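# Move blanking panel from work bench into shelving's empty bay

## Task

Take the blanking panel off the work bench and set it down so that all of it sits inside the empty bay of the parts shelving. Then open the gripper and pull the robot away. The task fails if the robot tips over or is left leaning, and it is not done if the panel only stays in the bay because the robot is still holding or propping it.

## Robot and tools

ROBOT. A Hello Robot Stretch 3 with one arm: a two-wheeled base (0.33 m long, 0.34 m wide), a lift that rides up a mast, and a telescoping arm that reaches out to the robot's right side, ending in a wrist and a two-finger gripper. The arm cannot move the gripper forward or back, so drive the base for that. The base can only drive straight or spin in place; it cannot slide sideways. Spins pivot about the point midway between the drive wheels, 0.05 m behind the front edge. With the arm pulled in and the wrist folded, a spin sweeps a circle of radius 0.28 m; an unfolded, level wrist reaches past that circle.

FRAMES. Base frame: origin on the floor between the drive wheels, x forward, y left, z up. hand_pose is reported in it, located where the closed fingertips meet; with all wrist joints at zero its x axis points up, y back toward the mast, z toward the rear. The odometry frame is the base frame as it was when the scene began. base_odometry comes from wheel turns only, so wheel slip shows up as motion; heading runs -3.142 to 3.142, left positive.

execute_actions. Argument actions: a list holding exactly one action, or empty to just read state and images. An action may contain base, joints, or both, plus optional contact_limits; its motions start at once and may finish at different times. base holds exactly one key: translate_m (metres, -1 to 1, an offset from where the base last measured itself, forward positive) or rotate_rad (radians, -3.2 to 3.2, an offset turn, counter-clockwise/left positive). joints is a map from joint name to an absolute target: lift_m 0 to 1.1 (arm height on the mast); arm_m 0 to 0.52 (extension); wrist_yaw_rad -1.345 to 4.42 (0 along the arm, positive swings toward the front, 3.0 folds over the base); wrist_pitch_rad -1.57 to 0.451 (0 level, negative tips fingers down); wrist_roll_rad -2.911 to 2.911 (0 fingers side by side, level); gripper_m -0.089 to 0.179 (larger is wider; real fingertip gap is smaller by about 0.007 nearly shut to 0.025 wide open, and 0 below 0.007); head_pan_rad -3.953 to 1.73 (0 forward, positive left, -1.57 looks along the arm); head_tilt_rad -1.53 to 0.419 (negative looks down). Joints left out may keep pushing toward earlier targets. contact_limits accepts only arm_m: an effort percentage (1 to 100) at which the arm motion halts; small values are gentle but too small halts immediately, and the limit also caps the arm's holding force until the next action. cameras: a list from head_camera, nav_camera, wrist_camera, all; omitted, null or ["all"] gives every camera, [] gives none. Unknown keys or out-of-range numbers reject the call with no motion. One action runs at most 15 s. If a result reports a stop, the remaining movement, wait and finished_scene calls in that same reply are skipped.

wait: seconds from 0 to 10; commands nothing and returns state and images. zoom_image: camera plus region [x0, y0, x1, y1] in pixels of that camera's latest full image, origin top-left, at most 504 by 504. finished_scene: scene number (1 or 2); ends the scene for good once the last command has been held and reports success; only call it after the panel is released and the robot has backed off. A reply with no tool call ends everything.

RESULTS. base_status and joint_status tell how each motion of the last action ended: done (for the base, wheels turned the commanded amount even if slipping), off_target (stopped short, may still push), contact_stop, time_out, torque_fault (after the last three the old target is dropped). on_its_own covers what the call did not command; "held at" there is a target, not a position. motor_effort is percent of maximum, positive toward larger joint values, bracket showing the peak; readings carry fixed and random error. Positive wheel effort pushes forward. lidar_m: 12 distances from the base origin, 30-degree sectors, first straight ahead going counter-clockwise (4th left, 7th behind, 10th right), "-" for nothing seen; the scan plane is 0.17 m above the floor, range 0.15 to 12 m, blind to clear objects and partly blocked by the robot's own mast and parts. wrist_depth_mm and head_depth_mm are 7x7 grids of median depth (wrist 45 to 1000 mm, head 280 to 4000 mm, head image sideways). base_tilt gives forward and right lean in degrees, with a fixed offset of up to about 4. turned_by_wheels and turned_by_imu give rotation since the last result. Camera calibration lines give intrinsics and base-to-camera transforms; expect small errors, larger for the wrist camera.

GRIPPING. Close to a gripper_m below the panel's width to grasp; lower squeezes harder, but the stall guard may ease off and let it slip. Release by opening at least 0.02 above where the fingers met the panel. Neither the reading nor done proves a grasp, so check images.

SPEED. Base runs at 0.30 m/s and 1.9 rad/s only if lift_m < 0.30, arm_m < 0.03 and wrist_yaw_rad > 2.54; otherwise 0.10 m/s and 0.63 rad/s.

AVOID. Fold or unfold the wrist only with lift_m 0.32 to 0.95, wrist_pitch_rad -0.4 and roll near 0; once folded the lift may go to 0.25. With yaw below -0.4 keep pitch at -0.5 or lower. The lift and arm go slack after a contact_stop; the wrist, head and base have no such stop and keep shoving, and a wrist servo pushed hard for several seconds shuts off for 10 s. Pushing on something rigid with the gripper above about 0.45 m, pushing again after a stop, driving while gripping something fixed, or catching on furniture (especially reversing) can tip the robot; back out in small steps, free the gripper and lower the lift to about 0.2 if it leans. Do not drop, slam or hard-push the panel or let anything fall. Loose objects may get nudged occasionally. The robot holds its last command while you think.

Each tool is called as name(argument=value, ...), one argument or row to a line, values as JSON.

## Session

execute_actions(
  actions=[],
)

Scene clock: 0.00 s.
base_odometry: x=+0.000 y=+0.000 heading=+0.000 (m, m, rad; odometry frame)
turned_by_wheels: +0.000 (rad since the last result)
turned_by_imu: +0.000 (rad since the last result)
base_tilt: forward=-0.3 right=+2.4 (deg)
lidar_m: 1.11 1.39 1.77 2.37 1.57 1.46 2.71 1.68 2.24 1.75 1.18 1.09
head_depth_mm: 971 979 987 993 1002 1011 1019 / 1008 1015 1026 1038 1040 1058 1065 / 1048 1052 1072 1072 1083 1098 1103 / 1102 1112 1116 1126 1135 1145 1151 / 1144 1144 1175 1181 1183 1199 1216 / 1201 1211 1222 1240 1253 1255 1271 / 1248 1270 1285 1285 1299 1309 1331
base_status: not commanded
joint_positions: lift_m=+0.324 arm_m=-0.002 wrist_yaw_rad=+3.037 wrist_pitch_rad=-0.422 wrist_roll_rad=+0.012 gripper_m=+0.037 head_pan_rad=+0.020 head_tilt_rad=+0.010
joint_status: not commanded
motor_effort: left_wheel=+0 right_wheel=+0 lift_m=+25 arm_m=+0 wrist_yaw_rad=+0 wrist_pitch_rad=+5 wrist_roll_rad=+0 gripper_m=+1 head_pan_rad=+0 head_tilt_rad=+2 (%)
hand_pose: x=+0.0021 y=+0.0797 z=+0.3356 quat_wxyz=(+0.185, +0.702, +0.111, +0.679) (m; base frame)
wrist_depth_mm: - - - - - - - / - - - - - - - / - - - - - - - / 794 778 797 799 803 802 800 / 641 636 - 639 672 644 643 / 537 537 - 556 - 543 542 / 461 - - - 465 467 464
pictures: head_camera (sideways: a quarter turn clockwise sets it upright), nav_camera (sideways: a quarter turn counterclockwise sets it upright), wrist_camera
Images, in order (width x height): head_camera 896x504, nav_camera 672x504, wrist_camera 644x364.

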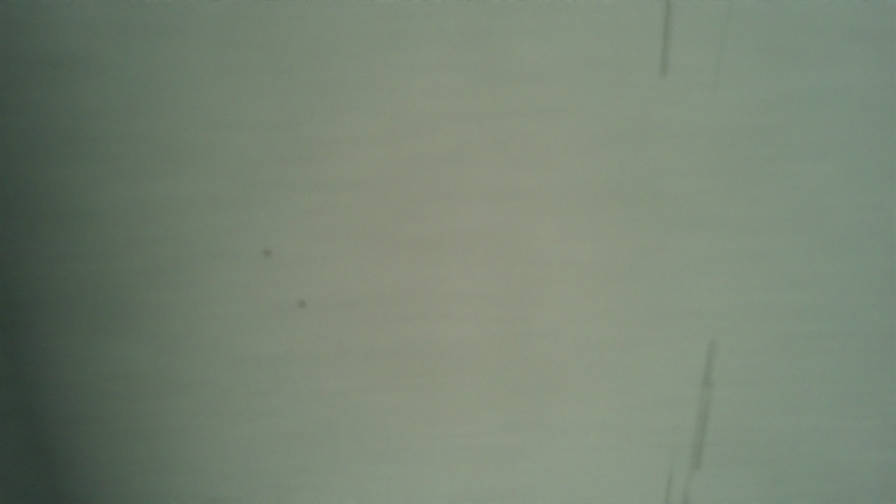

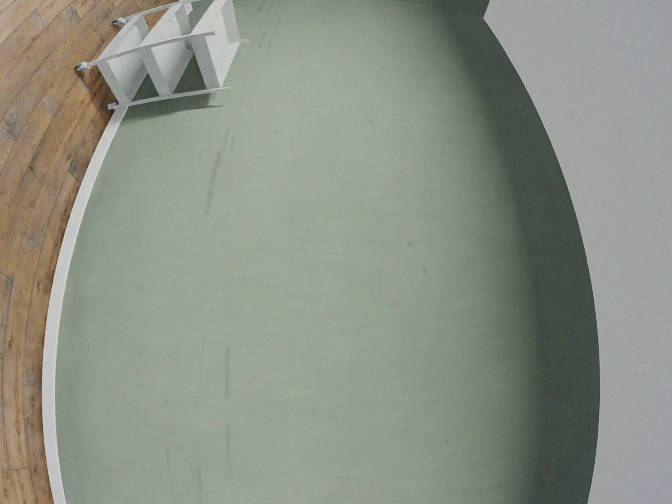

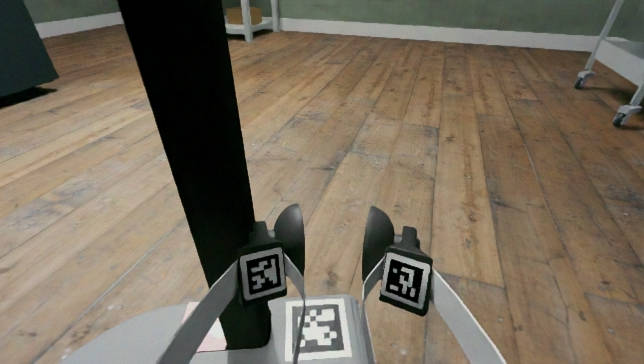

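execute_actions(
  actions=[
    {"joints":{"head_pan_rad":-2.2,"head_tilt_rad":-0.4}},
  ],
  cameras=["nav_camera","head_camera"],
)

execute_actions(
  actions=[
    {"joints":{"head_pan_rad":-3.9}},
  ],
  cameras=["nav_camera","head_camera"],
)

Scene clock: 3.07 s.
base_odometry: x=+0.000 y=+0.000 heading=+0.000 (m, m, rad; odometry frame)
turned_by_wheels: +0.000 (rad since the last result)
turned_by_imu: +0.000 (rad since the last result)
base_tilt: forward=-0.2 right=+2.5 (deg)
lidar_m: 1.11 1.38 1.77 2.37 1.58 1.46 2.72 1.68 2.24 1.75 1.18 1.09
head_depth_mm: 2167 2351 2166 2707 2115 1641 1331 / 2102 2283 2196 2575 2028 1645 1331 / 2023 2184 2360 2569 2139 1648 1333 / 1995 2130 2331 2511 2140 1647 1353 / 1928 2070 2249 2430 2130 1660 1341 / 1865 2008 2182 2366 2179 1668 1354 / 1825 1954 2106 2279 2163 1657 1351
base_status: not commanded
joint_positions: lift_m=+0.324 arm_m=-0.002 wrist_yaw_rad=+3.037 wrist_pitch_rad=-0.422 wrist_roll_rad=+0.012 gripper_m=+0.037 head_pan_rad=-2.193 head_tilt_rad=-0.395
joint_status: all done
motor_effort: left_wheel=+0(0) right_wheel=+1(0) lift_m=+25(25) arm_m=+0(0) wrist_yaw_rad=+0(0) wrist_pitch_rad=+5(5) wrist_roll_rad=+0(0) gripper_m=+0(0) head_pan_rad=-4(49) head_tilt_rad=-3(31) (%)
hand_pose: x=+0.0021 y=+0.0797 z=+0.3356 quat_wxyz=(+0.185, +0.702, +0.111, +0.679) (m; base frame)
wrist_depth_mm: - - - - - - - / - - - - - - - / - - - - - - - / 788 788 796 791 806 809 812 / 636 642 - 645 666 647 648 / 536 538 - 554 - 541 538 / 459 - - - 462 464 461
pictures: head_camera (sideways: a quarter turn clockwise sets it upright), nav_camera (sideways: a quarter turn counterclockwise sets it upright)
camera_calibration (this result's frames):
head_camera: T_world_to_cam=[[0.279072, 0.312142, -0.908123, 1.20252], [0.784393, -0.619629, 0.0280688, -0.0377031], [-0.553938, -0.720158, -0.417763, 0.505404], [0, 0, 0, 1]] pos_world=[-0.0260517, -0.0347461, 1.30423]
nav_camera: T_world_to_cam=[[-0.178278, -0.326851, 0.928108, -1.16342], [-0.810841, 0.583159, 0.0496185, -0.00523953], [-0.557453, -0.743702, -0.368989, 0.442743], [0, 0, 0, 1]] pos_world=[0.0351471, -0.047942, 1.24341]
Images, in order (width x height): head_camera 896x504, nav_camera 672x504.

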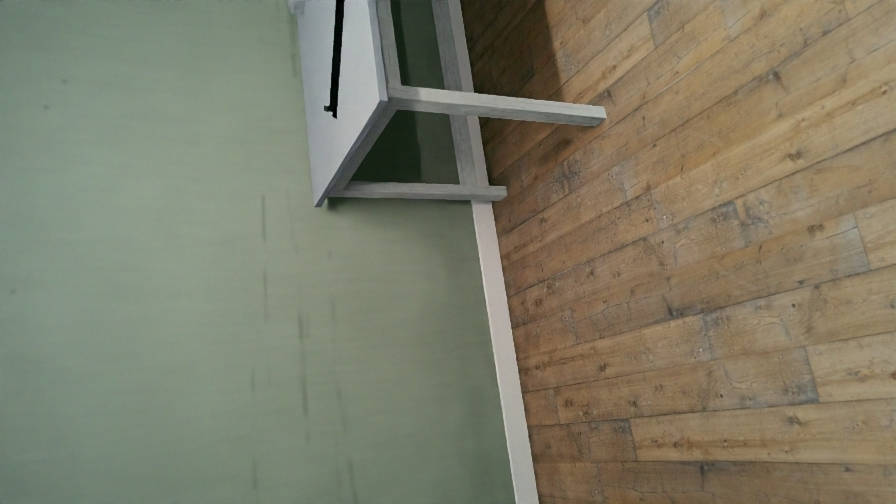

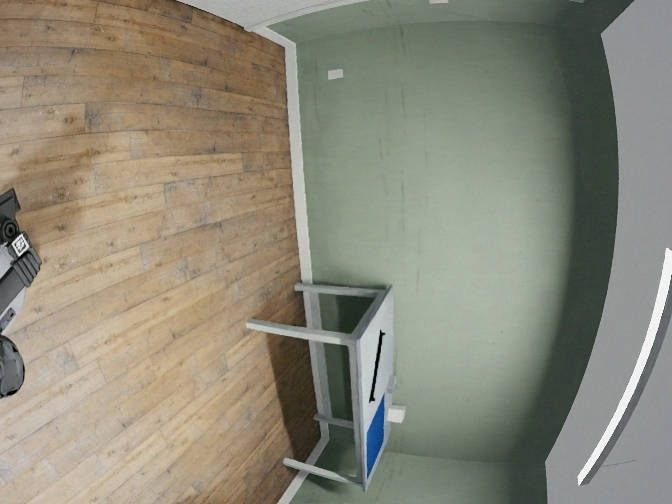

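Scene clock: 4.47 s.
base_odometry: x=+0.000 y=+0.000 heading=+0.000 (m, m, rad; odometry frame)
turned_by_wheels: +0.000 (rad since the last result)
turned_by_imu: +0.000 (rad since the last result)
base_tilt: forward=-0.3 right=+2.6 (deg)
lidar_m: 1.11 1.39 1.77 2.36 1.58 1.46 2.71 1.68 2.24 1.74 1.18 1.09
head_depth_mm: - - - - - - - / - - - - - - - / 1405 1534 1651 1830 1964 1649 1365 / 1346 1450 1574 1714 1888 1671 1339 / 1281 1389 1500 1635 1777 1666 1333 / 1231 1330 1432 1540 1693 1660 1344 / 1183 1271 1376 1472 1599 1670 1351
base_status: not commanded
joint_positions: lift_m=+0.324 arm_m=-0.002 wrist_yaw_rad=+3.037 wrist_pitch_rad=-0.422 wrist_roll_rad=+0.012 gripper_m=+0.037 head_pan_rad=-3.893 head_tilt_rad=-0.395
joint_status: all done
motor_effort: left_wheel=-1(0) right_wheel=+0(1) lift_m=+25(24) arm_m=+0(0) wrist_yaw_rad=+0(1) wrist_pitch_rad=+5(5) wrist_roll_rad=+0(0) gripper_m=+1(0) head_pan_rad=-4(47) head_tilt_rad=-2(3) (%)
hand_pose: x=+0.0021 y=+0.0797 z=+0.3356 quat_wxyz=(+0.185, +0.702, +0.111, +0.679) (m; base frame)
wrist_depth_mm: - - - - - - - / - - - - - - - / - - - - - - - / 789 784 803 790 798 799 790 / 628 639 - 643 673 648 647 / 532 535 - 556 - 542 543 / 459 - - - 462 461 463
pictures: head_camera (sideways: a quarter turn clockwise sets it upright), nav_camera (sideways: a quarter turn counterclockwise sets it upright)
camera_calibration (this result's frames):
head_camera: T_world_to_cam=[[0.273627, -0.317003, -0.908096, 1.20251], [-0.715529, -0.698019, 0.0280658, -0.0285496], [-0.642765, 0.642089, -0.417821, 0.506023], [0, 0, 0, 1]] pos_world=[-0.0242141, 0.0363606, 1.30423]
nav_camera: T_world_to_cam=[[-0.301201, 0.218946, 0.928084, -1.16264], [0.682767, 0.728949, 0.0496186, -0.0143507], [-0.665663, 0.648611, -0.369049, 0.443481], [0, 0, 0, 1]] pos_world=[-0.0451821, -0.0226306, 1.24341]
Images, in order (width x height): head_camera 896x504, nav_camera 672x504.

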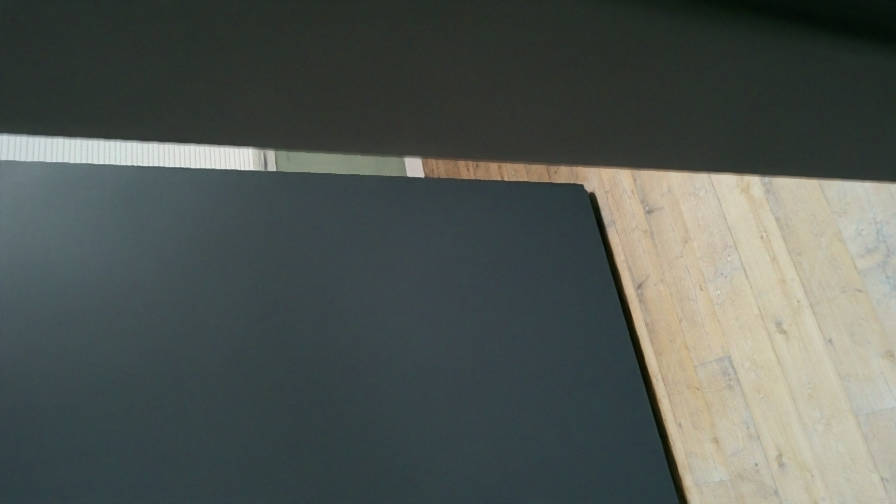

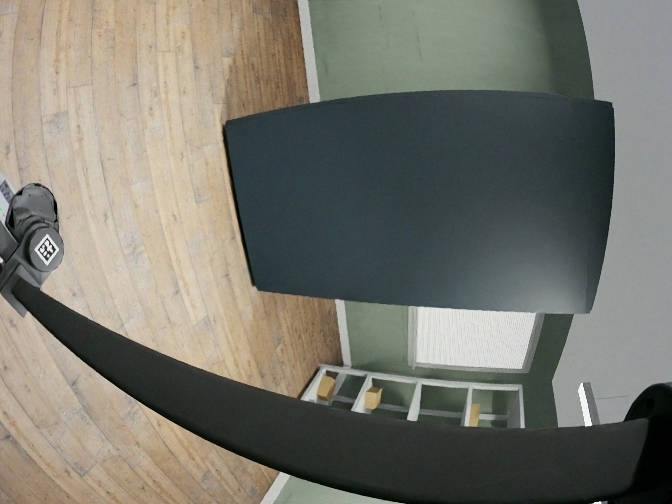

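execute_actions(
  actions=[
    {"base":{"rotate_rad":0.40},"joints":{"lift_m":0.27,"head_pan_rad":1.7,"head_tilt_rad":-0.2}},
  ],
  cameras=["head_camera"],
)

execute_actions(
  actions=[
    {"base":{"translate_m":-1.0}},
  ],
  cameras=[],
)

execute_actions(
  actions=[
    {"base":{"translate_m":-0.55},"joints":{"head_pan_rad":-2.0,"head_tilt_rad":-0.7}},
  ],
  cameras=[],
)

execute_actions(
  actions=[
    {"base":{"rotate_rad":-0.77},"joints":{"head_pan_rad":-1.65,"lift_m":0.6}},
  ],
  cameras=["nav_camera","head_camera"],
)

Scene clock: 12.77 s.
base_odometry: x=+0.000 y=+0.000 heading=+0.400 (m, m, rad; odometry frame)
turned_by_wheels: +0.400 (rad since the last result)
turned_by_imu: +0.406 (rad since the last result)
base_tilt: forward=-0.4 right=+2.5 (deg)
lidar_m: 1.28 1.39 2.38 1.68 1.46 1.46 1.68 1.73 2.13 1.25 1.09 1.09
head_depth_mm: 2450 2488 2657 2745 2645 2033 1555 / 2741 2783 2970 3014 2741 2028 1562 / 3040 3051 3273 3266 2941 2039 1562 / 3111 3274 3453 3661 2968 2036 1572 / 2899 3009 3141 3258 2914 1946 1570 / 1451 1492 1562 1612 1698 1745 1565 / 1341 1378 1437 1494 1576 1636 1640
base_status: done
joint_positions: lift_m=+0.270 arm_m=-0.002 wrist_yaw_rad=+3.037 wrist_pitch_rad=-0.423 wrist_roll_rad=+0.012 gripper_m=+0.037 head_pan_rad=+1.693 head_tilt_rad=-0.210
joint_status: all done
motor_effort: left_wheel=-3(8) right_wheel=+3(11) lift_m=+23(24) arm_m=+0(0) wrist_yaw_rad=+0(0) wrist_pitch_rad=+6(6) wrist_roll_rad=+0(0) gripper_m=+0(0) head_pan_rad=+4(46) head_tilt_rad=+6(24) (%)
hand_pose: x=+0.0021 y=+0.0795 z=+0.2816 quat_wxyz=(+0.185, +0.702, +0.111, +0.679) (m; base frame)
wrist_depth_mm: - - - - - - - / - - - - - - - / 902 914 920 915 921 934 924 / 693 697 700 686 704 716 705 / 558 562 - 568 588 568 568 / 469 505 - - - 478 476 / - - - - 405 406 406
pictures: head_camera (sideways: a quarter turn clockwise sets it upright)
camera_calibration (this result's frames):
head_camera: T_world_to_cam=[[-0.015106, -0.246182, -0.969106, 1.28393], [-0.996046, -0.0811542, 0.0361415, -0.0373599], [-0.0875444, 0.96582, -0.243983, 0.276397], [0, 0, 0, 1]] pos_world=[0.00637991, 0.0460988, 1.31305]
Images, in order (width x height): head_camera 896x504.

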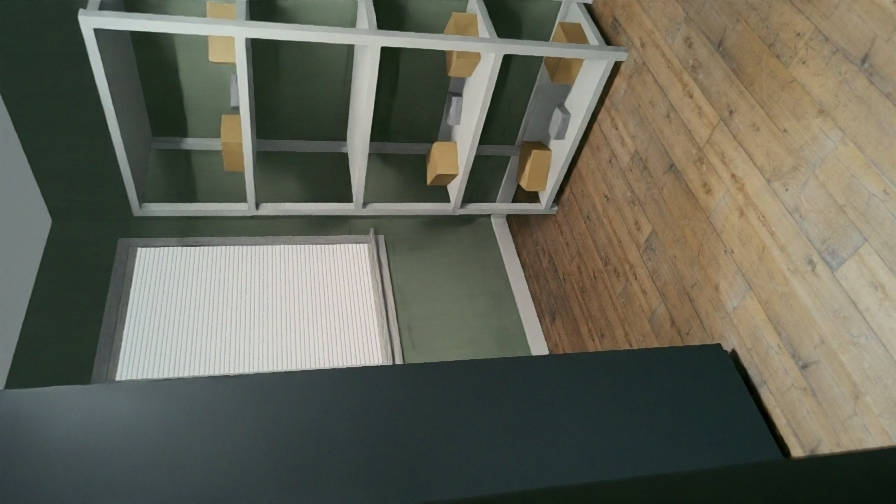

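Scene clock: 17.70 s.
base_odometry: x=-0.921 y=-0.389 heading=+0.400 (m, m, rad; odometry frame)
turned_by_wheels: +0.000 (rad since the last result)
turned_by_imu: -0.005 (rad since the last result)
base_tilt: forward=-0.4 right=+2.4 (deg)
lidar_m: 2.09 3.27 1.50 0.94 1.11 1.75 1.61 0.74 1.52 1.77 1.77 1.80
head_depth_mm: 1169 1239 1327 1411 1523 1637 1563 / 1042 1105 1168 1237 1326 1410 1477 / 947 989 1037 1101 1158 1236 1310 / 864 897 942 989 1043 1097 1155 / 812 854 894 945 1011 1088 1173 / 904 968 1042 1120 1217 1337 1432 / 1070 1158 1252 1360 1487 1599 1640
base_status: done
joint_positions: lift_m=+0.270 arm_m=-0.002 wrist_yaw_rad=+3.037 wrist_pitch_rad=-0.424 wrist_roll_rad=+0.012 gripper_m=+0.037 head_pan_rad=+1.693 head_tilt_rad=-0.210
joint_status: not commanded
motor_effort: left_wheel=-2(10) right_wheel=+3(8) lift_m=+23(23) arm_m=+0(0) wrist_yaw_rad=+0(1) wrist_pitch_rad=+6(6) wrist_roll_rad=+0(0) gripper_m=+0(1) head_pan_rad=+4(4) head_tilt_rad=+6(6) (%)
hand_pose: x=+0.0020 y=+0.0795 z=+0.2815 quat_wxyz=(+0.186, +0.702, +0.112, +0.679) (m; base frame)
wrist_depth_mm: - - 907 - - - - / - - 995 - - - - / 915 900 909 918 933 931 911 / 698 694 703 695 707 704 712 / 555 559 - 560 588 566 573 / 469 500 - - - 475 478 / - - - - 406 406 410
pictures: none
No camera images: the call's "cameras" was empty. Leave "cameras" out to get every camera's image.

Scene clock: 21.10 s.
base_odometry: x=-1.428 y=-0.603 heading=+0.400 (m, m, rad; odometry frame)
turned_by_wheels: +0.000 (rad since the last result)
turned_by_imu: -0.003 (rad since the last result)
base_tilt: forward=-0.4 right=+2.7 (deg)
lidar_m: 2.54 3.66 1.01 1.09 1.60 1.23 1.16 0.99 0.42 0.40 2.16 2.16
head_depth_mm: 910 1015 1015 781 642 554 1154 / 934 1055 1007 778 641 568 1155 / 971 1084 1006 782 641 581 1160 / 1000 1135 1054 784 639 1278 1161 / 1032 1173 1360 810 642 784 1111 / 1065 1214 1415 1720 657 1338 1154 / 1100 1261 1497 1762 1583 1334 1154
base_status: done
joint_positions: lift_m=+0.270 arm_m=-0.002 wrist_yaw_rad=+3.037 wrist_pitch_rad=-0.424 wrist_roll_rad=+0.012 gripper_m=+0.037 head_pan_rad=-1.993 head_tilt_rad=-0.691
joint_status: all done
motor_effort: left_wheel=-3(10) right_wheel=+3(7) lift_m=+23(23) arm_m=+0(0) wrist_yaw_rad=+0(0) wrist_pitch_rad=+6(6) wrist_roll_rad=+0(0) gripper_m=+0(0) head_pan_rad=-4(47) head_tilt_rad=-5(37) (%)
hand_pose: x=+0.0020 y=+0.0795 z=+0.2815 quat_wxyz=(+0.186, +0.702, +0.112, +0.679) (m; base frame)
wrist_depth_mm: - - - - 977 - - / - - - - - - - / 906 913 922 921 942 925 950 / 695 684 698 702 700 703 709 / 561 562 - 562 589 568 576 / 471 504 - - - 470 473 / - - - - 402 407 407
pictures: none
No camera images: the call's "cameras" was empty. Leave "cameras" out to get every camera's image.

Scene clock: 24.93 s.
base_odometry: x=-1.428 y=-0.603 heading=-0.370 (m, m, rad; odometry frame)
turned_by_wheels: -0.770 (rad since the last result)
turned_by_imu: -0.783 (rad since the last result)
base_tilt: forward=-0.5 right=+2.4 (deg)
lidar_m: 2.16 2.28 2.92 1.34 1.08 1.37 1.60 1.23 1.03 0.99 0.40 1.64
head_depth_mm: 992 1125 1005 781 640 1293 1147 / 978 1110 1008 787 642 1274 1198 / 966 1091 1011 785 640 1251 1195 / 953 1082 1003 783 642 1254 1173 / 940 1063 1006 780 640 582 1170 / 931 1052 1011 786 642 582 1154 / 914 1036 1006 780 643 568 838
base_status: done
joint_positions: lift_m=+0.600 arm_m=-0.002 wrist_yaw_rad=+3.037 wrist_pitch_rad=-0.424 wrist_roll_rad=+0.012 gripper_m=+0.037 head_pan_rad=-1.657 head_tilt_rad=-0.692
joint_status: all done
motor_effort: left_wheel=+2(8) right_wheel=-3(8) lift_m=+27(25) arm_m=+0(1) wrist_yaw_rad=+1(0) wrist_pitch_rad=+5(6) wrist_roll_rad=+0(0) gripper_m=+0(1) head_pan_rad=+4(30) head_tilt_rad=-4(5) (%)
hand_pose: x=+0.0020 y=+0.0795 z=+0.6112 quat_wxyz=(+0.186, +0.702, +0.112, +0.679) (m; base frame)
wrist_depth_mm: 870 872 - - - - - / 926 964 - - - - - / - - - - - - - / - - - - - - - / - - - - - - - / 875 880 865 869 - 881 872 / 749 746 - 744 756 749 758
pictures: head_camera (sideways: a quarter turn clockwise sets it upright), nav_camera (sideways: a quarter turn counterclockwise sets it upright)
camera_calibration (this result's frames):
head_camera: T_world_to_cam=[[0.101886, 0.65749, -0.746543, 0.992916], [0.99028, -0.138458, 0.0132096, -0.0196059], [-0.0946792, -0.740632, -0.665206, 0.824537], [0, 0, 0, 1]] pos_world=[-0.00368264, -0.0448683, 1.29]
nav_camera: T_world_to_cam=[[-0.0083886, -0.626544, 0.779341, -0.970447], [-0.996188, 0.0729104, 0.0478931, -0.00184365], [-0.0868292, -0.775968, -0.624767, 0.772674], [0, 0, 0, 1]] pos_world=[0.0571133, -0.00832387, 1.23914]
Images, in order (width x height): head_camera 896x504, nav_camera 672x504.

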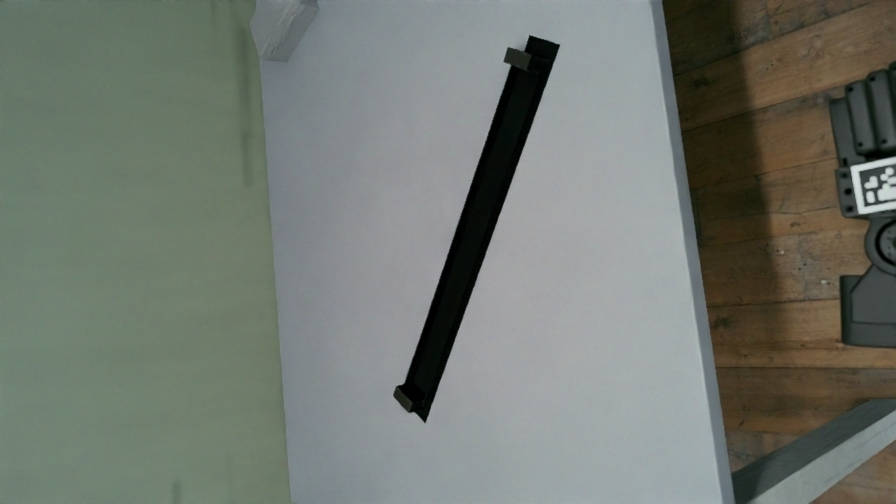

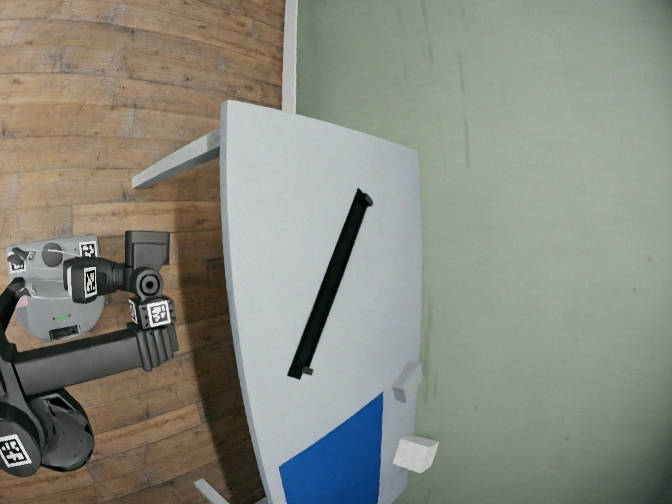

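execute_actions(
  actions=[
    {"joints":{"lift_m":0.94}},
  ],
  cameras=[],
)

execute_actions(
  actions=[
    {"base":{"translate_m":-0.17},"joints":{"wrist_yaw_rad":0.955,"gripper_m":0.12,"arm_m":0.3}},
  ],
  cameras=[],
)

execute_actions(
  actions=[
    {"joints":{"wrist_pitch_rad":-0.85,"wrist_roll_rad":0,"head_pan_rad":-1.4}},
  ],
)

Scene clock: 33.37 s.
base_odometry: x=-1.428 y=-0.603 heading=-0.370 (m, m, rad; odometry frame)
turned_by_wheels: +0.000 (rad since the last result)
turned_by_imu: -0.001 (rad since the last result)
base_tilt: forward=-0.3 right=+2.5 (deg)
lidar_m: 2.16 2.28 2.92 1.34 1.08 1.36 1.60 1.23 1.03 0.99 0.40 1.63
head_depth_mm: 983 1129 1009 824 - 1274 1162 / 980 1112 1006 839 - 1281 1148 / 963 1101 1008 809 - - - / 950 1077 1013 787 - - - / 941 1068 1008 777 684 - 1153 / 933 1050 1005 786 676 - 1157 / 920 1033 1011 785 642 567 840
base_status: not commanded
joint_positions: lift_m=+0.940 arm_m=-0.002 wrist_yaw_rad=+3.037 wrist_pitch_rad=-0.424 wrist_roll_rad=+0.012 gripper_m=+0.037 head_pan_rad=-1.657 head_tilt_rad=-0.692
joint_status: all done
motor_effort: left_wheel=+2(3) right_wheel=-3(3) lift_m=+27(33) arm_m=+0(0) wrist_yaw_rad=+0(0) wrist_pitch_rad=+6(6) wrist_roll_rad=+0(0) gripper_m=+0(0) head_pan_rad=+4(4) head_tilt_rad=-5(4) (%)
hand_pose: x=+0.0020 y=+0.0795 z=+0.9512 quat_wxyz=(+0.186, +0.702, +0.112, +0.679) (m; base frame)
wrist_depth_mm: 866 881 - - - - - / 934 958 - - - - - / - - - - - - - / - - - - - - - / - - - - - - - / - - - - - - - / - - - - - - -
pictures: none
No camera images: the call's "cameras" was empty. Leave "cameras" out to get every camera's image.

Scene clock: 36.80 s.
base_odometry: x=-1.586 y=-0.542 heading=-0.370 (m, m, rad; odometry frame)
turned_by_wheels: +0.000 (rad since the last result)
turned_by_imu: -0.001 (rad since the last result)
base_tilt: forward=-0.4 right=+2.6 (deg)
lidar_m: 2.33 2.46 3.05 0.96 0.99 1.37 1.42 1.07 1.03 0.99 0.53 0.51
head_depth_mm: 990 1129 1097 - 609 1280 1156 / 979 1092 - 763 639 1277 1159 / 964 - 967 786 641 1249 1155 / 949 - 933 781 641 1244 1150 / 933 1022 - 781 641 581 1156 / 927 1034 - 782 640 582 1159 / 911 1027 1052 779 641 566 1147
base_status: done
joint_positions: lift_m=+0.940 arm_m=+0.300 wrist_yaw_rad=+0.956 wrist_pitch_rad=-0.424 wrist_roll_rad=+0.012 gripper_m=+0.120 head_pan_rad=-1.657 head_tilt_rad=-0.692
joint_status: all done
motor_effort: left_wheel=+3(1) right_wheel=-3(9) lift_m=+27(27) arm_m=+6(5) wrist_yaw_rad=-2(4) wrist_pitch_rad=+6(6) wrist_roll_rad=+0(0) gripper_m=+0(82) head_pan_rad=+4(4) head_tilt_rad=-4(5) (%)
hand_pose: x=+0.1613 y=-0.5737 z=+0.9512 quat_wxyz=(+0.679, +0.451, -0.549, +0.183) (m; base frame)
wrist_depth_mm: - - - - 734 573 467 / - - - - 790 595 485 / - - - - 817 626 500 / - - - 532 538 539 511 / - - 431 428 433 451 432 / 357 358 356 359 363 - 364 / 318 310 310 312 309 305 311
pictures: none
No camera images: the call's "cameras" was empty. Leave "cameras" out to get every camera's image.

Scene clock: 37.87 s.
base_odometry: x=-1.586 y=-0.542 heading=-0.370 (m, m, rad; odometry frame)
turned_by_wheels: +0.000 (rad since the last result)
turned_by_imu: +0.000 (rad since the last result)
base_tilt: forward=-0.4 right=+2.5 (deg)
lidar_m: 2.33 2.46 3.04 0.96 0.98 1.37 1.43 1.07 1.03 1.00 0.53 0.51
head_depth_mm: 914 986 969 784 642 579 1154 / 928 1015 - 787 624 580 1153 / 932 1043 - 759 641 580 1152 / 948 1077 973 761 642 1247 1150 / 961 1089 1010 782 642 1253 1161 / 971 1112 1009 783 640 1257 1159 / 985 1118 1059 785 640 1248 1090
base_status: not commanded
joint_positions: lift_m=+0.940 arm_m=+0.300 wrist_yaw_rad=+0.956 wrist_pitch_rad=-0.857 wrist_roll_rad=+0.007 gripper_m=+0.120 head_pan_rad=-1.407 head_tilt_rad=-0.692
joint_status: all done
motor_effort: left_wheel=+2(3) right_wheel=-3(3) lift_m=+27(28) arm_m=+6(6) wrist_yaw_rad=-2(1) wrist_pitch_rad=+3(6) wrist_roll_rad=-4(4) gripper_m=+1(1) head_pan_rad=+4(26) head_tilt_rad=-4(4) (%)
hand_pose: x=+0.1006 y=-0.5309 z=+0.8691 quat_wxyz=(+0.705, +0.557, -0.438, +0.033) (m; base frame)
wrist_depth_mm: - - - 426 422 420 420 / - 376 378 373 372 369 370 / 339 336 334 334 332 332 330 / 304 301 303 301 300 300 299 / 278 277 275 276 272 278 272 / 254 254 250 252 251 - 250 / 237 234 233 234 229 230 232
pictures: head_camera (sideways: a quarter turn clockwise sets it upright), nav_camera (sideways: a quarter turn counterclockwise sets it upright), wrist_camera
camera_calibration (this result's frames):
head_camera: T_world_to_cam=[[-0.0637536, 0.662276, -0.746543, 0.993926], [0.993782, 0.110556, 0.0132096, -0.0196273], [0.0912834, -0.741059, -0.665206, 0.823402], [0, 0, 0, 1]] pos_world=[0.00770869, -0.0458942, 1.29]
nav_camera: T_world_to_cam=[[0.146704, -0.609185, 0.779341, -0.971394], [-0.983308, -0.17553, 0.0478931, -0.00192222], [0.107622, -0.773358, -0.624767, 0.771488], [0, 0, 0, 1]] pos_world=[0.0575881, 0.00454078, 1.23914]
wrist_camera: T_world_to_cam=[[-0.546945, -0.837035, -0.01499, -0.371444], [-0.703885, 0.469487, -0.533037, 0.81826], [0.453208, -0.28099, -0.845959, 0.700083], [0, 0, 0, 1]] pos_world=[0.0555187, -0.498357, 1.02284]
Images, in order (width x height): head_camera 896x504, nav_camera 672x504, wrist_camera 644x364.

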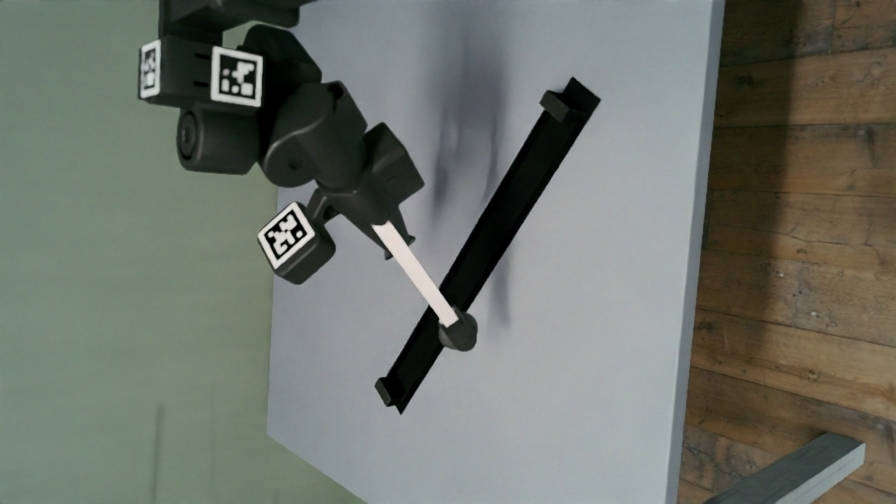

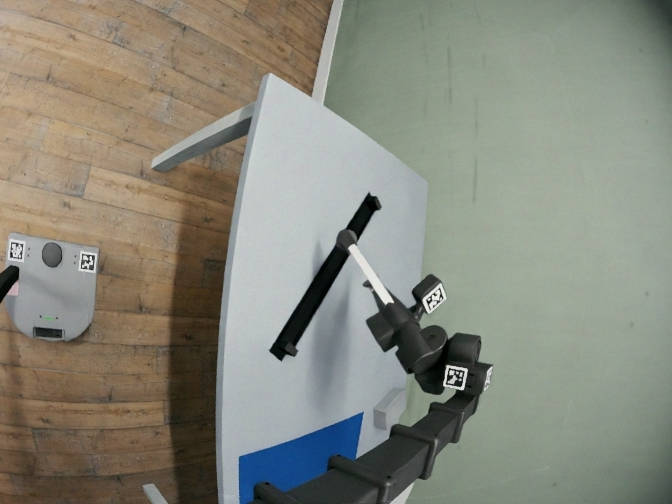

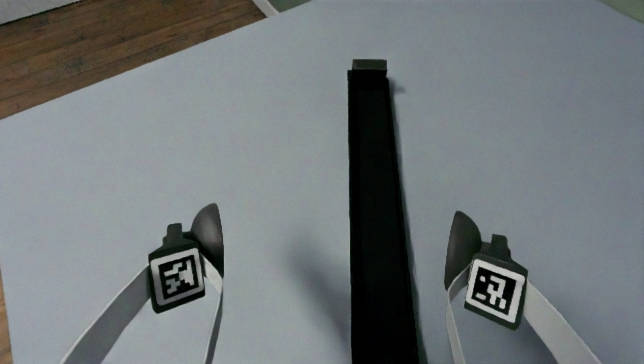

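execute_actions(
  actions=[
    {"joints":{"arm_m":0.348,"lift_m":0.885,"gripper_m":0.1}},
  ],
  cameras=["wrist_camera"],
)

execute_actions(
  actions=[
    {"joints":{"lift_m":0.858}},
  ],
  cameras=["wrist_camera","head_camera"],
)

Scene clock: 41.23 s.
base_odometry: x=-1.586 y=-0.542 heading=-0.370 (m, m, rad; odometry frame)
turned_by_wheels: +0.000 (rad since the last result)
turned_by_imu: +0.000 (rad since the last result)
base_tilt: forward=-0.4 right=+2.5 (deg)
lidar_m: 2.33 2.46 3.04 0.96 0.98 1.37 1.43 1.07 1.03 0.99 0.53 0.51
head_depth_mm: 915 1012 - 769 643 582 1152 / 925 1035 - 782 627 581 1147 / 940 1054 1075 761 640 580 1155 / 943 1068 1048 756 641 1247 1147 / 958 1091 1009 788 642 1248 1152 / 972 1109 1012 785 641 1247 1153 / 983 1123 1055 782 639 1256 1091
base_status: not commanded
joint_positions: lift_m=+0.885 arm_m=+0.348 wrist_yaw_rad=+0.956 wrist_pitch_rad=-0.858 wrist_roll_rad=+0.006 gripper_m=+0.100 head_pan_rad=-1.407 head_tilt_rad=-0.692
joint_status: all done
motor_effort: left_wheel=+2(2) right_wheel=-3(3) lift_m=+23(28) arm_m=+6(6) wrist_yaw_rad=-2(1) wrist_pitch_rad=+3(3) wrist_roll_rad=-4(4) gripper_m=+0(71) head_pan_rad=+4(4) head_tilt_rad=-4(4) (%)
hand_pose: x=+0.1004 y=-0.5788 z=+0.8141 quat_wxyz=(+0.705, +0.557, -0.437, +0.032) (m; base frame)
wrist_depth_mm: - 336 334 333 331 328 328 / 299 295 294 288 292 292 291 / 263 264 263 258 263 261 260 / 239 239 237 234 237 234 234 / 218 217 220 214 214 215 214 / 200 201 196 195 198 200 197 / 185 184 185 181 183 181 181
pictures: wrist_camera
camera_calibration (this result's frames):
wrist_camera: T_world_to_cam=[[-0.546757, -0.83716, -0.0148214, -0.412661], [-0.704572, 0.469582, -0.532044, 0.810621], [0.452366, -0.280456, -0.846587, 0.641162], [0, 0, 0, 1]] pos_world=[0.0554762, -0.546299, 0.96797]
Images, in order (width x height): wrist_camera 644x364.

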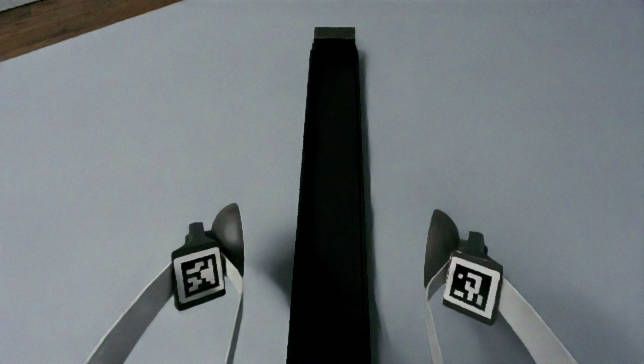

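Scene clock: 42.27 s.
base_odometry: x=-1.586 y=-0.542 heading=-0.370 (m, m, rad; odometry frame)
turned_by_wheels: +0.000 (rad since the last result)
turned_by_imu: +0.000 (rad since the last result)
base_tilt: forward=-0.3 right=+2.5 (deg)
lidar_m: 2.33 2.47 3.02 0.97 0.98 1.37 1.42 1.07 1.03 0.99 0.53 0.51
head_depth_mm: 918 1036 - 782 634 581 1155 / 922 1042 - 783 626 582 1152 / 938 1059 1052 732 640 580 1154 / 950 1073 1054 768 642 1249 1155 / 958 1090 1008 789 643 1251 1156 / 967 1108 1005 785 644 1252 1143 / 981 1116 1054 786 641 1253 1098
base_status: not commanded
joint_positions: lift_m=+0.858 arm_m=+0.348 wrist_yaw_rad=+0.956 wrist_pitch_rad=-0.859 wrist_roll_rad=+0.006 gripper_m=+0.100 head_pan_rad=-1.407 head_tilt_rad=-0.692
joint_status: all done
motor_effort: left_wheel=+2(2) right_wheel=-4(4) lift_m=+22(30) arm_m=+6(6) wrist_yaw_rad=-1(1) wrist_pitch_rad=+3(3) wrist_roll_rad=-4(4) gripper_m=+0(0) head_pan_rad=+4(4) head_tilt_rad=-5(4) (%)
hand_pose: x=+0.1004 y=-0.5788 z=+0.7871 quat_wxyz=(+0.705, +0.557, -0.437, +0.032) (m; base frame)
wrist_depth_mm: 296 291 290 270 287 288 285 / 257 256 255 250 253 252 251 / 228 229 228 224 226 225 224 / 207 206 205 203 205 203 204 / 189 188 191 185 187 187 185 / 173 175 170 169 171 174 171 / 160 160 159 157 157 157 158
pictures: head_camera (sideways: a quarter turn clockwise sets it upright), wrist_camera
camera_calibration (this result's frames):
head_camera: T_world_to_cam=[[-0.0638128, 0.66227, -0.746543, 0.993927], [0.993772, 0.110645, 0.0132096, -0.0196272], [0.0913496, -0.74105, -0.665206, 0.823402], [0, 0, 0, 1]] pos_world=[0.00771279, -0.045894, 1.29]
wrist_camera: T_world_to_cam=[[-0.546758, -0.83716, -0.0148238, -0.413062], [-0.704603, 0.469603, -0.531985, 0.796208], [0.452318, -0.280422, -0.846624, 0.618354], [0, 0, 0, 1]] pos_world=[0.055473, -0.546301, 0.94096]
Images, in order (width x height): head_camera 896x504, wrist_camera 644x364.

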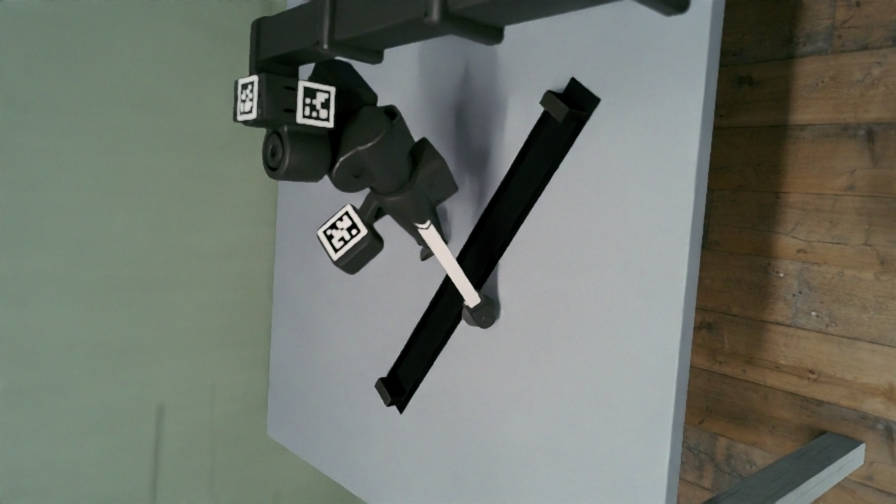

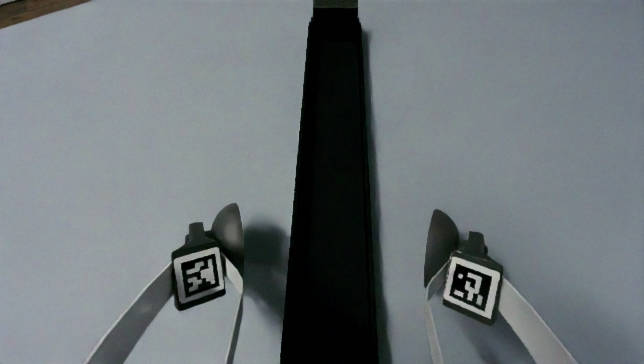

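execute_actions(
  actions=[
    {"joints":{"lift_m":0.851,"gripper_m":0.065}},
  ],
  cameras=["wrist_camera"],
)

execute_actions(
  actions=[
    {"joints":{"gripper_m":0.0}},
  ],
  cameras=["wrist_camera"],
)

execute_actions(
  actions=[
    {"joints":{"lift_m":0.885}},
  ],
  cameras=["wrist_camera","head_camera"],
)

Scene clock: 45.37 s.
base_odometry: x=-1.586 y=-0.542 heading=-0.370 (m, m, rad; odometry frame)
turned_by_wheels: +0.000 (rad since the last result)
turned_by_imu: -0.001 (rad since the last result)
base_tilt: forward=-0.5 right=+2.4 (deg)
lidar_m: 2.33 2.45 3.05 0.96 0.98 1.36 1.42 1.07 1.03 0.99 0.53 0.51
head_depth_mm: 919 1031 - 784 634 580 1162 / 929 1043 - 785 624 581 1154 / 936 1060 1077 736 639 578 1150 / 947 1078 1049 759 641 1244 1156 / 959 1094 1010 784 642 1258 1147 / 973 1099 1010 785 640 1247 1160 / 981 1116 1052 784 641 1252 1083
base_status: not commanded
joint_positions: lift_m=+0.854 arm_m=+0.348 wrist_yaw_rad=+0.957 wrist_pitch_rad=-0.837 wrist_roll_rad=+0.006 gripper_m=+0.065 head_pan_rad=-1.407 head_tilt_rad=-0.692
joint_status: lift_m contact_stop (moved -0.004 of -0.007); the others done
on_its_own: lift_m is slack since a contact_stop, until your next command for it
motor_effort: left_wheel=+1(4) right_wheel=-1(15) lift_m=+24(23) arm_m=+6(6) wrist_yaw_rad=-3(4) wrist_pitch_rad=-4(6) wrist_roll_rad=-3(4) gripper_m=-3(84) head_pan_rad=+4(4) head_tilt_rad=-5(5) (%)
hand_pose: x=+0.1041 y=-0.5812 z=+0.7860 quat_wxyz=(+0.705, +0.553, -0.443, +0.041) (m; base frame)
wrist_depth_mm: 310 301 298 274 295 294 292 / 261 261 259 250 259 256 256 / 232 230 230 226 229 229 226 / 207 207 206 203 205 206 204 / 188 187 191 184 191 186 186 / 173 172 169 169 165 171 170 / 159 158 158 155 155 157 156
pictures: wrist_camera
camera_calibration (this result's frames):
wrist_camera: T_world_to_cam=[[-0.54514, -0.838231, -0.0138215, -0.414606], [-0.696095, 0.461767, -0.549749, 0.807843], [0.467199, -0.290069, -0.835216, 0.598908], [0, 0, 0, 1]] pos_world=[0.0565073, -0.546846, 0.938597]
Images, in order (width x height): wrist_camera 644x364.

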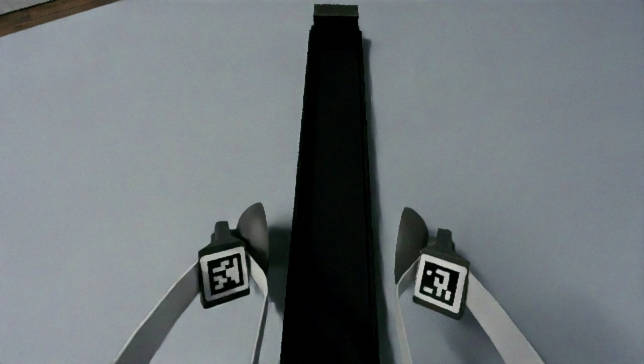

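not run: a stop came earlier in this reply.

not run: a stop came earlier in this reply.

execute_actions(
  actions=[
    {"joints":{"gripper_m":0.0}},
  ],
  cameras=["wrist_camera"],
)

execute_actions(
  actions=[
    {"joints":{"lift_m":0.9}},
  ],
  cameras=["wrist_camera","head_camera"],
)

Scene clock: 47.73 s.
base_odometry: x=-1.586 y=-0.542 heading=-0.370 (m, m, rad; odometry frame)
turned_by_wheels: +0.000 (rad since the last result)
turned_by_imu: +0.000 (rad since the last result)
base_tilt: forward=-0.5 right=+2.4 (deg)
lidar_m: 2.33 2.46 3.02 0.96 0.98 1.37 1.42 1.07 1.03 0.99 0.53 0.51
head_depth_mm: 922 1032 - 783 632 579 1159 / 929 1045 - 781 624 581 1151 / 938 1063 1076 739 642 579 1152 / 947 1065 1050 763 642 1241 1153 / 964 1093 1007 778 638 1247 1153 / 971 1099 1006 784 643 1247 1156 / 981 1117 1047 781 644 1246 1089
base_status: not commanded
joint_positions: lift_m=+0.854 arm_m=+0.348 wrist_yaw_rad=+0.957 wrist_pitch_rad=-0.833 wrist_roll_rad=+0.006 gripper_m=+0.001 head_pan_rad=-1.407 head_tilt_rad=-0.692
joint_status: all done
on_its_own: lift_m is slack since a contact_stop, until your next command for it
motor_effort: left_wheel=+1(1) right_wheel=-1(2) lift_m=+25(25) arm_m=+6(6) wrist_yaw_rad=-3(3) wrist_pitch_rad=-6(6) wrist_roll_rad=-3(3) gripper_m=-16(90) head_pan_rad=+4(4) head_tilt_rad=-4(4) (%)
hand_pose: x=+0.1049 y=-0.5817 z=+0.7870 quat_wxyz=(+0.705, +0.552, -0.444, +0.042) (m; base frame)
wrist_depth_mm: - 304 301 291 300 298 297 / 264 263 263 252 260 260 259 / 233 233 232 228 230 230 230 / 209 208 208 204 207 207 205 / 190 189 192 185 191 186 186 / 173 173 171 169 - 172 171 / 159 159 159 156 158 158 157
pictures: wrist_camera
camera_calibration (this result's frames):
wrist_camera: T_world_to_cam=[[-0.545097, -0.838262, -0.0136496, -0.414787], [-0.693998, 0.460301, -0.553615, 0.811194], [0.470358, -0.292301, -0.832661, 0.595628], [0, 0, 0, 1]] pos_world=[0.0567103, -0.54699, 0.939384]
Images, in order (width x height): wrist_camera 644x364.

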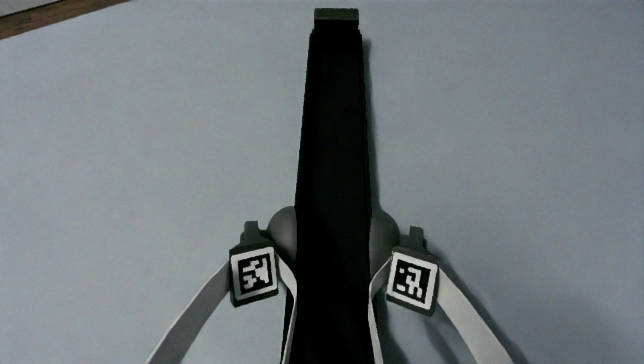

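Scene clock: 48.97 s.
base_odometry: x=-1.586 y=-0.542 heading=-0.370 (m, m, rad; odometry frame)
turned_by_wheels: +0.000 (rad since the last result)
turned_by_imu: +0.000 (rad since the last result)
base_tilt: forward=-0.4 right=+2.5 (deg)
lidar_m: 2.33 2.46 3.04 0.97 0.98 1.36 1.42 1.07 1.03 0.99 0.53 0.51
head_depth_mm: 918 1007 933 762 643 581 1161 / 926 1016 900 784 613 581 1153 / 937 1054 - 760 643 580 1153 / 952 1074 973 729 641 1249 1159 / 966 1093 1014 761 641 1250 1154 / 975 1105 1013 785 643 1250 1154 / 977 1114 1050 783 641 1253 1090
base_status: not commanded
joint_positions: lift_m=+0.900 arm_m=+0.348 wrist_yaw_rad=+0.957 wrist_pitch_rad=-0.863 wrist_roll_rad=+0.006 gripper_m=+0.001 head_pan_rad=-1.407 head_tilt_rad=-0.692
joint_status: all done
motor_effort: left_wheel=+1(1) right_wheel=-1(4) lift_m=+28(25) arm_m=+6(6) wrist_yaw_rad=-3(3) wrist_pitch_rad=+5(6) wrist_roll_rad=-3(3) gripper_m=-15(16) head_pan_rad=+4(4) head_tilt_rad=-4(4) (%)
hand_pose: x=+0.0997 y=-0.5781 z=+0.8282 quat_wxyz=(+0.705, +0.558, -0.436, +0.031) (m; base frame)
wrist_depth_mm: - - 353 263 351 351 347 / 316 316 314 244 312 310 309 / 282 282 279 224 278 277 276 / 255 253 254 204 252 251 249 / 232 232 235 184 234 228 228 / 214 213 213 170 204 211 210 / 197 197 196 158 195 195 195
pictures: head_camera (sideways: a quarter turn clockwise sets it upright), wrist_camera
camera_calibration (this result's frames):
head_camera: T_world_to_cam=[[-0.0638268, 0.662269, -0.746543, 0.993927], [0.99377, 0.110666, 0.0132096, -0.0196272], [0.0913652, -0.741048, -0.665206, 0.823402], [0, 0, 0, 1]] pos_world=[0.00771376, -0.045894, 1.29]
wrist_camera: T_world_to_cam=[[-0.545453, -0.838012, -0.0147594, -0.412906], [-0.70746, 0.469778, -0.528023, 0.81433], [0.449423, -0.27757, -0.849102, 0.657603], [0, 0, 0, 1]] pos_world=[0.0553436, -0.546044, 0.982262]
Images, in order (width x height): head_camera 896x504, wrist_camera 644x364.

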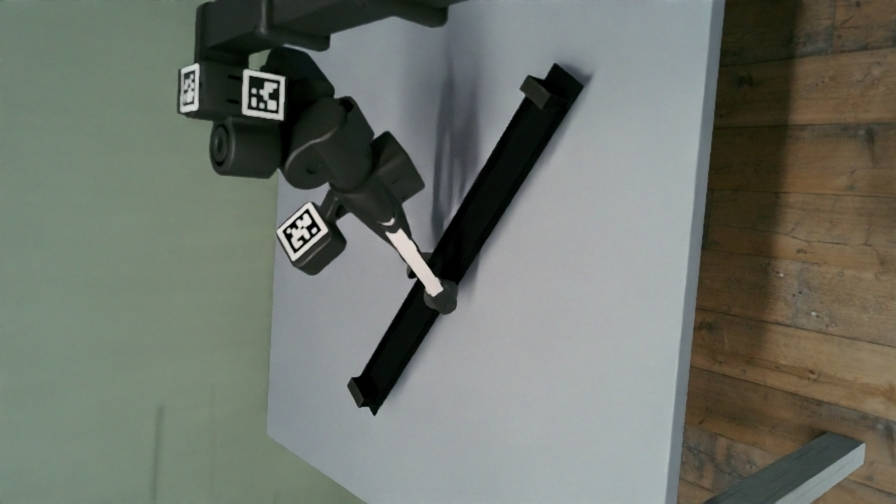

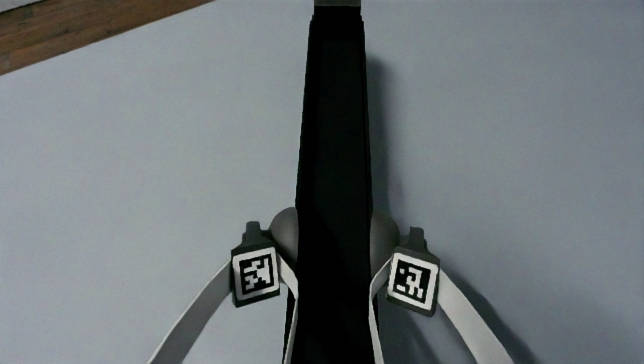

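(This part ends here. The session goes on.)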